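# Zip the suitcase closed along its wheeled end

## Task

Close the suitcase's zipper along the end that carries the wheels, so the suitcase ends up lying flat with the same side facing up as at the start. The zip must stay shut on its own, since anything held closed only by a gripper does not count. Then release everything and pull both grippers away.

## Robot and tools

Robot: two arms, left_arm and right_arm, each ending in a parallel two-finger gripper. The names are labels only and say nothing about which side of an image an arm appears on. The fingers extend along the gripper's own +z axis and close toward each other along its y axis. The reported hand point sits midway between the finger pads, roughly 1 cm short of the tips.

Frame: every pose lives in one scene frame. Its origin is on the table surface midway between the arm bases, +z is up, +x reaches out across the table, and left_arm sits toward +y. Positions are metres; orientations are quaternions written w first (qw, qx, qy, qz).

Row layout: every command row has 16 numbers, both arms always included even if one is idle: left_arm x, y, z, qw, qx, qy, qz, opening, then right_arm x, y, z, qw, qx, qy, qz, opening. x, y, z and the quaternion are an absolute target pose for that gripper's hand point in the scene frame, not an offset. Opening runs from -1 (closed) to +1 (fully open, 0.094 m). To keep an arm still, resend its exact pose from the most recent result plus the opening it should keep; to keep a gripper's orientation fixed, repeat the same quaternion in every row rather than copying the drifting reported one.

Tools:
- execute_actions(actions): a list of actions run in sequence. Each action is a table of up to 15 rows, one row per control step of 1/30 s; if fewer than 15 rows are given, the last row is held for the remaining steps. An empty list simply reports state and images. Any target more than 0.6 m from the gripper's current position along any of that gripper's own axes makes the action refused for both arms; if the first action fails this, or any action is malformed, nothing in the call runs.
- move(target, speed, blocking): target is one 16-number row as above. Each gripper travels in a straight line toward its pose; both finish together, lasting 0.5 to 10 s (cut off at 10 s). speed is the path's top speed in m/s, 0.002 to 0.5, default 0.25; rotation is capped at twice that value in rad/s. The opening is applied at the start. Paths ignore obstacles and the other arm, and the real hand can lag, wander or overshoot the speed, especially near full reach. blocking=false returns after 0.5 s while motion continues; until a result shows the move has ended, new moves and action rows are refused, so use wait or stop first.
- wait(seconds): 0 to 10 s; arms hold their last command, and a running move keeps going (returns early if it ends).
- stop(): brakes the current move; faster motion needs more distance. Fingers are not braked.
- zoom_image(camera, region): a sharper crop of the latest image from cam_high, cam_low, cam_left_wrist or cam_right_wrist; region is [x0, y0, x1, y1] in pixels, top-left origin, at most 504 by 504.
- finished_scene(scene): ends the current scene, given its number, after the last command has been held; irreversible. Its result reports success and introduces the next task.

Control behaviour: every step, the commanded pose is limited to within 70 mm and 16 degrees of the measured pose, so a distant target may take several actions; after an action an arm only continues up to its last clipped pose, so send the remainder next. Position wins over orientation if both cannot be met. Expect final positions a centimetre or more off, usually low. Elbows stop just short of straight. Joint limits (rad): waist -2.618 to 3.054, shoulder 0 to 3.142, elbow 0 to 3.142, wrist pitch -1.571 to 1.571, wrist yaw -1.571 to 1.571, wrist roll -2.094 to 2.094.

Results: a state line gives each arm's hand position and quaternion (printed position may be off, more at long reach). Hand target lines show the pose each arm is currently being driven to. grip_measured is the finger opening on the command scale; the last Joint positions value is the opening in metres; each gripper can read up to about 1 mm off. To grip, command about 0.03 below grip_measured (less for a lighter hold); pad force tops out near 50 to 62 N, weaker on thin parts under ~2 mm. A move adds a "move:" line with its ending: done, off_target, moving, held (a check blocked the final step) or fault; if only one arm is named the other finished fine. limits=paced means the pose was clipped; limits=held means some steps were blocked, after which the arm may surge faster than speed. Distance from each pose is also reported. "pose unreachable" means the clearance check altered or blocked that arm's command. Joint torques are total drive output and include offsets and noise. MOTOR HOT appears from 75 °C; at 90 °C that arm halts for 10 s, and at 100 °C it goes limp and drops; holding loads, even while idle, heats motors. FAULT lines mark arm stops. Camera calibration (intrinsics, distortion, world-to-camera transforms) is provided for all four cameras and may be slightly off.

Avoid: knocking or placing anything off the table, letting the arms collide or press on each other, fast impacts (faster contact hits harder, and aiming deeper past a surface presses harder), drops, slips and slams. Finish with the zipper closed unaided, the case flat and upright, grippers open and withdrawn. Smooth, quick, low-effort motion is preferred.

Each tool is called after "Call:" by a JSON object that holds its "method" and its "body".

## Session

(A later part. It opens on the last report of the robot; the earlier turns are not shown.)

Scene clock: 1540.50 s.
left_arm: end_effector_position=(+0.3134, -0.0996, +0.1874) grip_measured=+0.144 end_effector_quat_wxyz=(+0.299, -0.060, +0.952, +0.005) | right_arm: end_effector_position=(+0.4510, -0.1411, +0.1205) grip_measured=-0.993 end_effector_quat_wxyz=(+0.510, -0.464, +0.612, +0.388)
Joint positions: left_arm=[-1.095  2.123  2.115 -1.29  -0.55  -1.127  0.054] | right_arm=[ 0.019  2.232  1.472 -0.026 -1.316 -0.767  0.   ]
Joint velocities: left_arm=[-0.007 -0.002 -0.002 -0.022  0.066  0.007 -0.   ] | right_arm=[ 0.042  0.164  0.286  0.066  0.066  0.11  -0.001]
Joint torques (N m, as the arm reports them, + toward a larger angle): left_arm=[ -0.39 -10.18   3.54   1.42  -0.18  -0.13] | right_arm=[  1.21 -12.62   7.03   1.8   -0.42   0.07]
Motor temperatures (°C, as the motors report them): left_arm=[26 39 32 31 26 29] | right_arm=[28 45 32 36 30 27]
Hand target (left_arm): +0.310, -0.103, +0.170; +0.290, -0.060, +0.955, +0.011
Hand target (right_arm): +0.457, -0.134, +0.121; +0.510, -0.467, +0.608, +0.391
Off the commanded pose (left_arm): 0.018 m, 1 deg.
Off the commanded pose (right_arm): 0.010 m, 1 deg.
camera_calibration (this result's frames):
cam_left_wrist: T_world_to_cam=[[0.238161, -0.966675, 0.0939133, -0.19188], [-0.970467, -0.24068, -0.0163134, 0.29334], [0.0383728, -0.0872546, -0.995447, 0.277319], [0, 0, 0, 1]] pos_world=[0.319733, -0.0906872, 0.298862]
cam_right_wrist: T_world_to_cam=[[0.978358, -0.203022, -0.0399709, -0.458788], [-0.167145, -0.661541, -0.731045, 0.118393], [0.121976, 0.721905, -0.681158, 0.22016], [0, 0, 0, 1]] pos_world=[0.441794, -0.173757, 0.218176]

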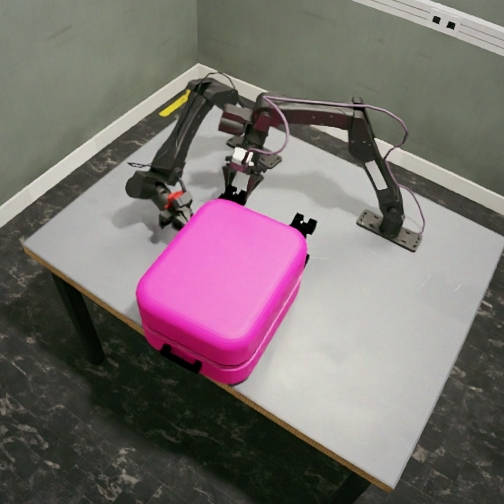

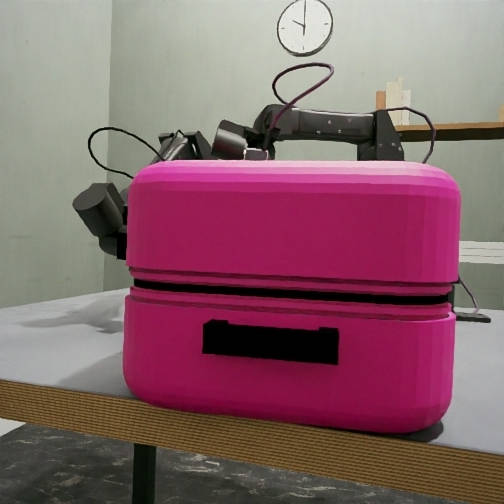

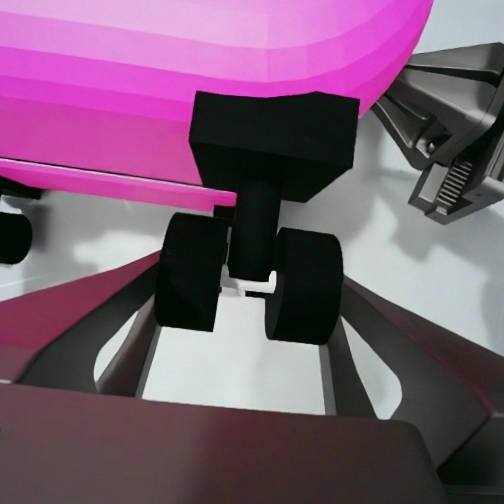

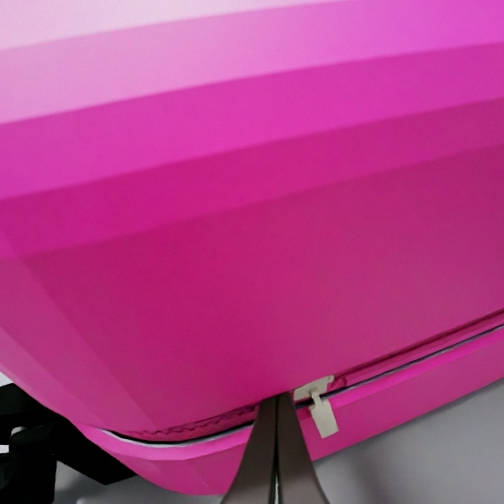

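Call:
{"method": "execute_actions", "body": {"actions": [[[0.304,-0.103,0.168,0.29,-0.060,0.955,0.010,0.07,0.460,-0.134,0.118,0.5100,-0.4663,0.6077,0.3913,-1],[0.303,-0.103,0.168,0.29,-0.060,0.955,0.010,0.07,0.462,-0.134,0.118,0.5100,-0.4663,0.6077,0.3913,-1],[0.302,-0.103,0.168,0.29,-0.060,0.955,0.010,0.07,0.464,-0.134,0.118,0.5100,-0.4663,0.6077,0.3913,-1],[0.301,-0.103,0.168,0.29,-0.060,0.955,0.010,0.07,0.466,-0.134,0.118,0.5100,-0.4663,0.6077,0.3913,-1],[0.300,-0.103,0.168,0.29,-0.060,0.955,0.010,0.07,0.468,-0.134,0.118,0.5100,-0.4663,0.6077,0.3913,-1],[0.299,-0.103,0.168,0.29,-0.060,0.955,0.010,0.07,0.470,-0.134,0.118,0.5100,-0.4663,0.6077,0.3913,-1],[0.298,-0.103,0.168,0.29,-0.060,0.955,0.010,0.07,0.472,-0.134,0.118,0.5100,-0.4663,0.6077,0.3913,-1],[0.297,-0.103,0.168,0.29,-0.060,0.955,0.010,0.07,0.474,-0.134,0.118,0.5100,-0.4663,0.6077,0.3913,-1],[0.296,-0.103,0.168,0.29,-0.060,0.955,0.010,0.07,0.476,-0.134,0.118,0.5100,-0.4663,0.6077,0.3913,-1],[0.295,-0.103,0.168,0.29,-0.060,0.955,0.010,0.07,0.478,-0.134,0.118,0.5100,-0.4663,0.6077,0.3913,-1],[0.294,-0.103,0.168,0.29,-0.060,0.955,0.010,0.07,0.480,-0.134,0.118,0.5100,-0.4663,0.6077,0.3913,-1]]]}}

Call:
{"method": "zoom_image", "body": {"camera": "cam_right_wrist", "region": [200, 290, 400, 490]}}

Scene clock: 1551.57 s.
left_arm: end_effector_position=(+0.3108, -0.0978, +0.1874) grip_measured=+0.144 end_effector_quat_wxyz=(+0.311, -0.057, +0.949, +0.007) | right_arm: end_effector_position=(+0.4792, -0.1396, +0.1198) grip_measured=-0.993 end_effector_quat_wxyz=(+0.518, -0.468, +0.606, +0.381)
Joint positions: left_arm=[-1.106  2.098  2.065 -1.261 -0.576 -1.128  0.054] | right_arm=[ 0.028  2.322  1.611 -0.015 -1.308 -0.733  0.   ]
Joint velocities: left_arm=[-0.012  0.002  0.002  0.037  0.022  0.022 -0.   ] | right_arm=[-0.007  0.027  0.032 -0.022  0.022  0.037 -0.   ]
Joint torques (N m, as the arm reports them, + toward a larger angle): left_arm=[ -2.25 -10.25   3.53   1.08  -0.01  -0.44] | right_arm=[  1.09 -13.76   7.33   1.59  -0.39   0.08]
Motor temperatures (°C, as the motors report them): left_arm=[26 39 32 31 26 29] | right_arm=[28 44 32 36 30 27]
Hand target (left_arm): +0.294, -0.102, +0.168; +0.290, -0.060, +0.955, +0.012
Hand target (right_arm): +0.480, -0.134, +0.118; +0.511, -0.466, +0.608, +0.391
Off the commanded pose (left_arm): 0.026 m, 3 deg.
Off the commanded pose (right_arm): 0.006 m, 2 deg.
camera_calibration (this result's frames):
cam_left_wrist: T_world_to_cam=[[0.232461, -0.968152, 0.0929732, -0.187659], [-0.970634, -0.237011, -0.041172, 0.296331], [0.0618963, -0.0806721, -0.994817, 0.270763], [0, 0, 0, 1]] pos_world=[0.314493, -0.0896055, 0.299007]
cam_right_wrist: T_world_to_cam=[[0.978388, -0.206224, -0.0151251, -0.489603], [-0.150828, -0.661707, -0.734435, 0.116103], [0.14145, 0.720844, -0.67851, 0.205426], [0, 0, 0, 1]] pos_world=[0.467476, -0.172222, 0.217248]

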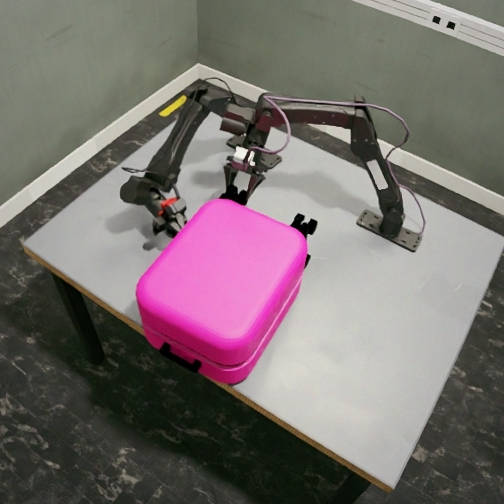

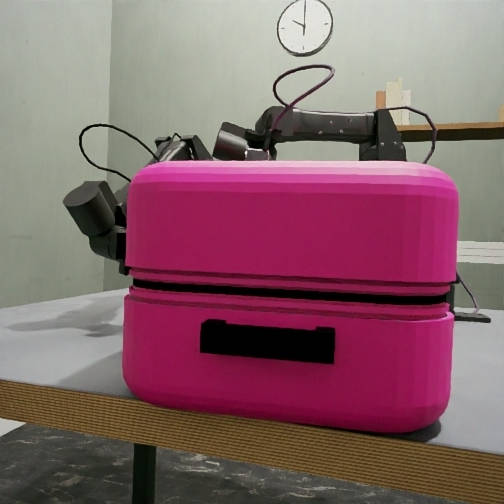

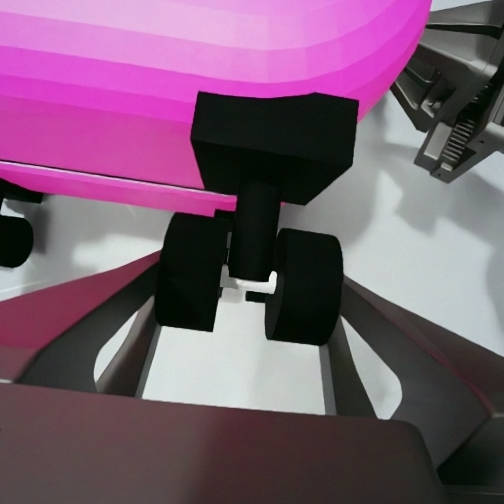

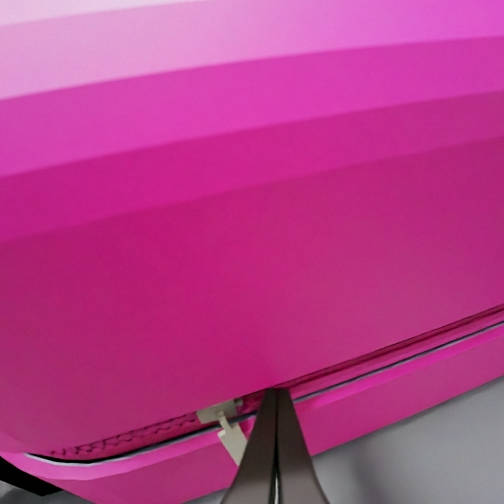

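Region (200, 290, 400, 490) of cam_right_wrist's 504x504 image, scaled by 2.520, with more detail than that image has.

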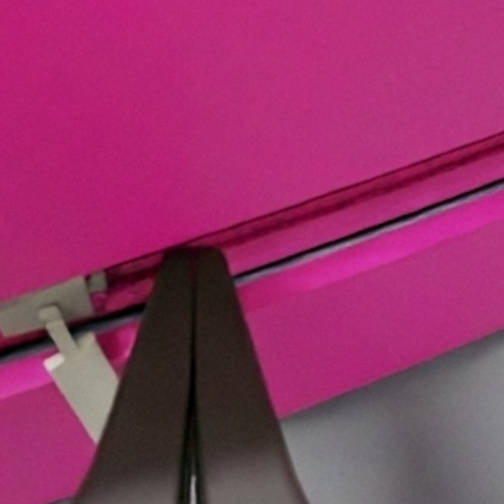

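Call:
{"method": "execute_actions", "body": {"actions": [[[0.305,-0.100,0.180,0.30,-0.058,0.952,0.008,0.07,0.480,-0.150,0.120,0.5100,-0.4663,0.6077,0.3913,-1],[0.305,-0.100,0.180,0.30,-0.058,0.952,0.008,0.07,0.480,-0.155,0.120,0.5100,-0.4663,0.6077,0.3913,-1],[0.308,-0.099,0.184,0.30,-0.058,0.952,0.008,0.07,0.480,-0.160,0.120,0.5100,-0.4663,0.6077,0.3913,-1],[0.311,-0.098,0.187,0.30,-0.058,0.952,0.008,0.07,0.478,-0.165,0.120,0.5100,-0.4663,0.6077,0.3913,-1],[0.311,-0.098,0.187,0.30,-0.058,0.952,0.008,0.07,0.476,-0.170,0.120,0.5100,-0.4663,0.6077,0.3913,-1],[0.311,-0.098,0.187,0.30,-0.058,0.952,0.008,0.07,0.474,-0.175,0.120,0.5100,-0.4663,0.6077,0.3913,-1],[0.311,-0.098,0.187,0.30,-0.058,0.952,0.008,0.07,0.472,-0.180,0.120,0.5100,-0.4663,0.6077,0.3913,-1],[0.311,-0.098,0.187,0.30,-0.058,0.952,0.008,0.6,0.470,-0.185,0.120,0.5100,-0.4663,0.6077,0.3913,-1]]]}}

Call:
{"method": "move", "body": {"target": [0.27,-0.08,0.255,0.30,-0.058,0.952,0.008,0.6,0.42,-0.24,0.13,0.5421,-0.4116,0.6460,0.3454,-1], "speed": 0.25}}

Call:
{"method": "move", "body": {"target": [0.20,0.20,0.25,0.30,-0.058,0.952,0.008,0.6,0.30,-0.30,0.15,0.5939,-0.2931,0.7077,0.2460,-1], "speed": 0.3}}

Scene clock: 1561.80 s.
left_arm: end_effector_position=(+0.3102, -0.0976, +0.1870) grip_measured=+0.599 end_effector_quat_wxyz=(+0.301, -0.054, +0.952, +0.006) | right_arm: end_effector_position=(+0.4760, -0.1921, +0.1208) grip_measured=-0.993 end_effector_quat_wxyz=(+0.527, -0.457, +0.614, +0.369)
Joint positions: left_arm=[-1.1    2.101  2.077 -1.273 -0.554 -1.118  0.075] | right_arm=[-0.08   2.33   1.67  -0.267 -1.355 -0.944  0.   ]
Joint velocities: left_arm=[ 0.007 -0.002 -0.007  0.022 -0.022 -0.007  0.001] | right_arm=[ 0.037  0.002  0.222 -0.535 -0.051 -0.418  0.001]
Joint torques (N m, as the arm reports them, + toward a larger angle): left_arm=[ -0.03 -10.15   8.58   0.95  -0.25  -0.09] | right_arm=[  0.63 -13.48   7.33   1.25  -0.6   -0.06]
Motor temperatures (°C, as the motors report them): left_arm=[27 39 32 30 26 29] | right_arm=[28 45 33 36 29 27]
Hand target (left_arm): +0.311, -0.098, +0.187; +0.300, -0.058, +0.952, +0.008
Hand target (right_arm): +0.470, -0.185, +0.120; +0.518, -0.458, +0.609, +0.388
Off the commanded pose (left_arm): 0.001 m, 1 deg.
Off the commanded pose (right_arm): 0.009 m, 3 deg.
camera_calibration (this result's frames):
cam_left_wrist: T_world_to_cam=[[0.227066, -0.969745, 0.0896479, -0.185146], [-0.973002, -0.229804, -0.0213743, 0.293544], [0.041329, -0.0823742, -0.995744, 0.276818], [0, 0, 0, 1]] pos_world=[0.316218, -0.0892836, 0.298512]
cam_right_wrist: T_world_to_cam=[[0.969498, -0.244879, -0.010411, -0.501016], [-0.173425, -0.655352, -0.735144, 0.0936673], [0.173198, 0.714526, -0.677831, 0.228001], [0, 0, 0, 1]] pos_world=[0.462488, -0.224216, 0.218189]

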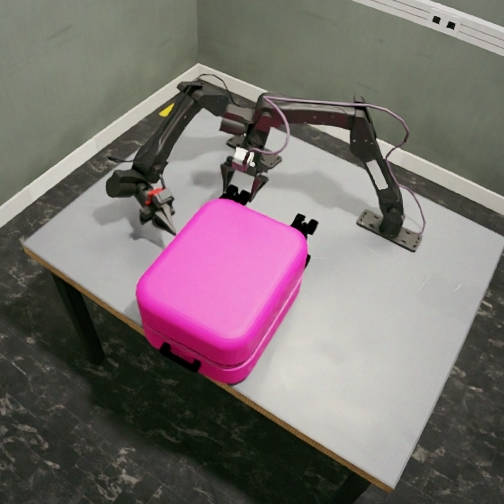

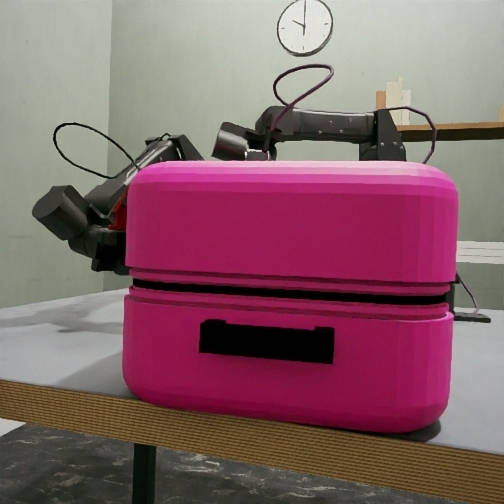

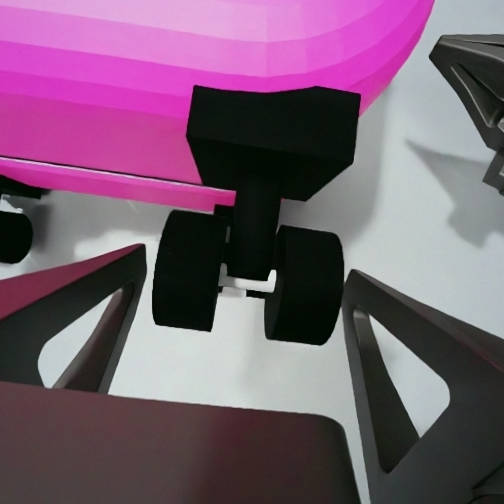

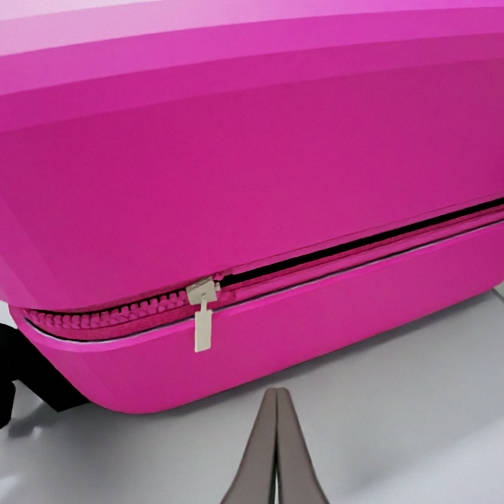

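Scene clock: 1562.83 s.
left_arm: end_effector_position=(+0.2706, -0.0845, +0.2488) grip_measured=+0.599 end_effector_quat_wxyz=(+0.296, -0.053, +0.954, -0.004) | right_arm: end_effector_position=(+0.4239, -0.2443, +0.1280) grip_measured=-0.993 end_effector_quat_wxyz=(+0.539, -0.408, +0.653, +0.343)
Joint positions: left_arm=[-1.168  2.06   2.281 -1.544 -0.554 -1.192  0.075] | right_arm=[-0.217  2.118  1.364 -0.246 -1.35  -0.981  0.   ]
Joint velocities: left_arm=[-0.007 -0.007  0.007 -0.051 -0.081 -0.037 -0.001] | right_arm=[ 0.012 -0.002 -0.012  0.037  0.022 -0.051  0.001]
Joint torques (N m, as the arm reports them, + toward a larger angle): left_arm=[ -0.35 -10.45   7.39   0.86  -0.43  -0.07] | right_arm=[  0.44 -13.58   4.49   1.57  -0.56  -0.06]
Motor temperatures (°C, as the motors report them): left_arm=[27 39 32 30 26 29] | right_arm=[28 45 33 36 30 27]
Hand target (left_arm): +0.270, -0.080, +0.255; +0.303, -0.056, +0.951, +0.001
Hand target (right_arm): +0.421, -0.241, +0.130; +0.542, -0.412, +0.646, +0.345
Off the commanded pose (left_arm): 0.008 m, 2 deg.
Off the commanded pose (right_arm): 0.006 m, 1 deg.
joint sent to its limit (left arm) — the command would take joint 4 (wrist pitch) past its lower limit, so that joint was sent only as far as its limit.
move: done
camera_calibration (this result's frames):
cam_left_wrist: T_world_to_cam=[[0.221371, -0.969456, 0.105597, -0.171416], [-0.974685, -0.223438, -0.00801505, 0.25699], [0.0313646, -0.10115, -0.994377, 0.34188], [0, 0, 0, 1]] pos_world=[0.277708, -0.0741782, 0.360119]
cam_right_wrist: T_world_to_cam=[[0.92748, -0.370865, -0.0473288, -0.471467], [-0.286658, -0.624135, -0.72683, 0.110329], [0.240016, 0.687688, -0.685184, 0.245225], [0, 0, 0, 1]] pos_world=[0.410045, -0.274628, 0.225901]

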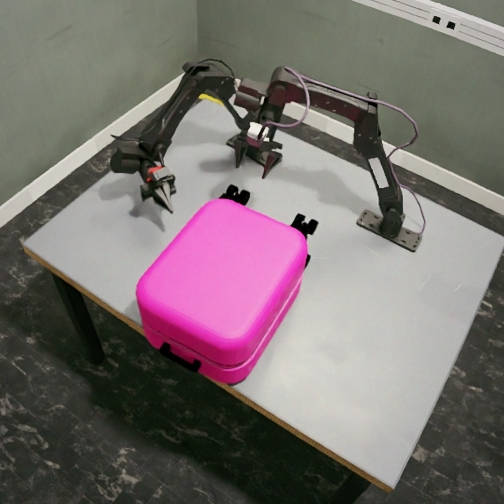

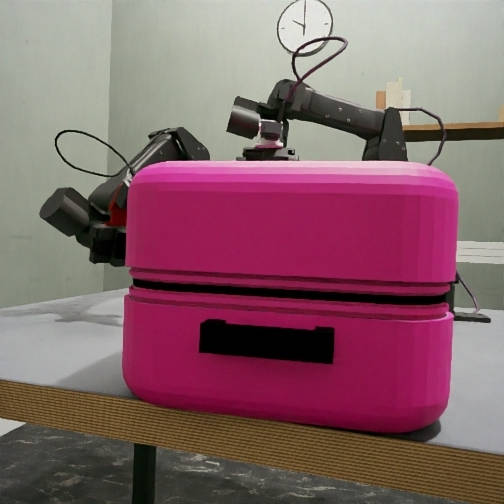

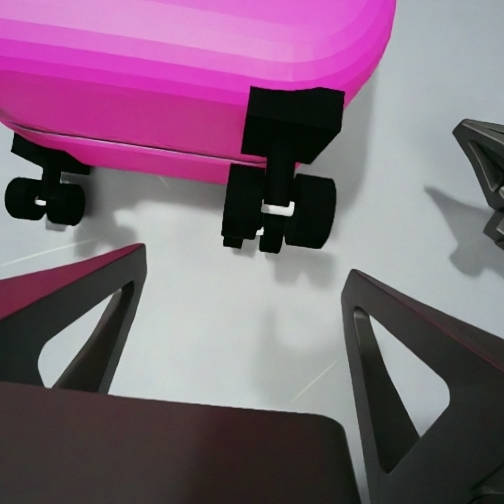

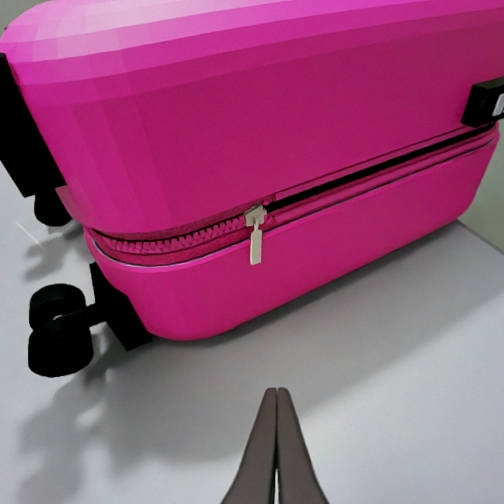

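Scene clock: 1564.57 s.
left_arm: end_effector_position=(+0.1997, +0.1959, +0.2529) grip_measured=+0.599 end_effector_quat_wxyz=(+0.305, -0.059, +0.950, +0.003) | right_arm: end_effector_position=(+0.3032, -0.3020, +0.1504) grip_measured=-0.993 end_effector_quat_wxyz=(+0.592, -0.296, +0.709, +0.244)
Joint positions: left_arm=[-0.755  0.947  1.239 -1.405 -0.435 -0.76   0.075] | right_arm=[-0.501  1.576  0.705  0.057 -1.32  -0.803  0.   ]
Joint velocities: left_arm=[ 0.012  0.002 -0.022 -0.007 -0.007 -0.066 -0.001] | right_arm=[ 0.002 -0.007 -0.007  0.007 -0.007  0.022  0.   ]
Joint torques (N m, as the arm reports them, + toward a larger angle): left_arm=[ 0.79 -0.86  5.2   1.49 -0.18  0.12] | right_arm=[-0.57 -7.99  4.28  1.8  -0.47  0.08]
Motor temperatures (°C, as the motors report them): left_arm=[27 39 32 30 26 29] | right_arm=[28 44 33 36 30 27]
Hand target (left_arm): +0.198, +0.199, +0.250; +0.303, -0.057, +0.951, +0.007
Hand target (right_arm): +0.300, -0.301, +0.152; +0.594, -0.294, +0.707, +0.246
Off the commanded pose (left_arm): 0.005 m, 1 deg.
Off the commanded pose (right_arm): 0.004 m, 0 deg.
move: done
camera_calibration (this result's frames):
cam_left_wrist: T_world_to_cam=[[0.234257, -0.967142, 0.0987909, 0.114331], [-0.970809, -0.238101, -0.0289378, 0.257901], [0.0515092, -0.0891283, -0.994687, 0.370249], [0, 0, 0, 1]] pos_world=[0.204518, 0.20498, 0.364451]
cam_right_wrist: T_world_to_cam=[[0.754206, -0.655703, -0.0350286, -0.415185], [-0.467959, -0.499304, -0.729185, 0.148998], [0.460639, 0.566347, -0.68342, 0.225468], [0, 0, 0, 1]] pos_world=[0.279001, -0.325536, 0.248193]

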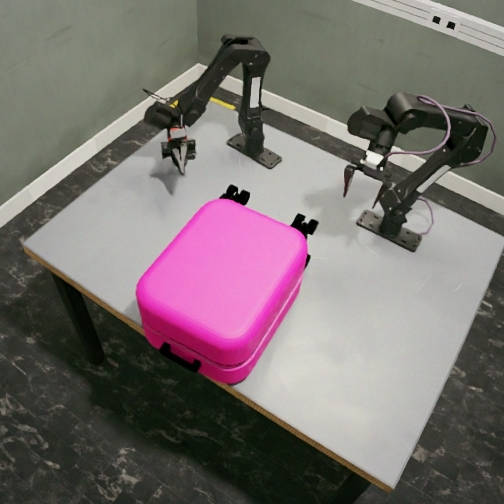

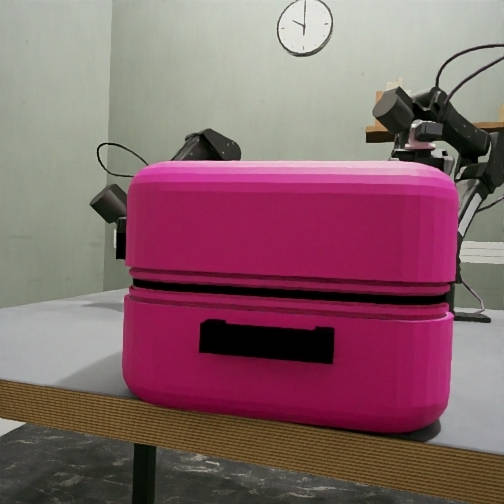

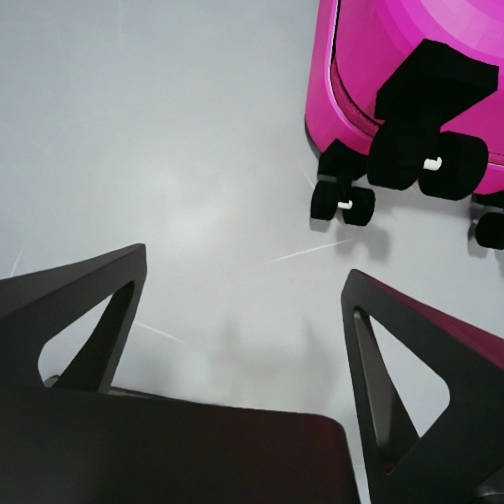

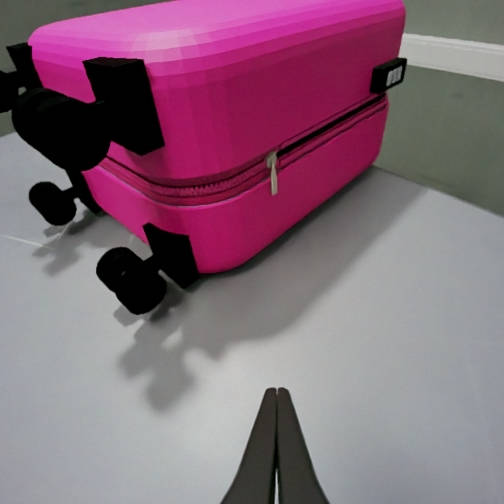

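Call:
{"method": "finished_scene", "body": {"scene": 1}}

The scene is finished: the task was done.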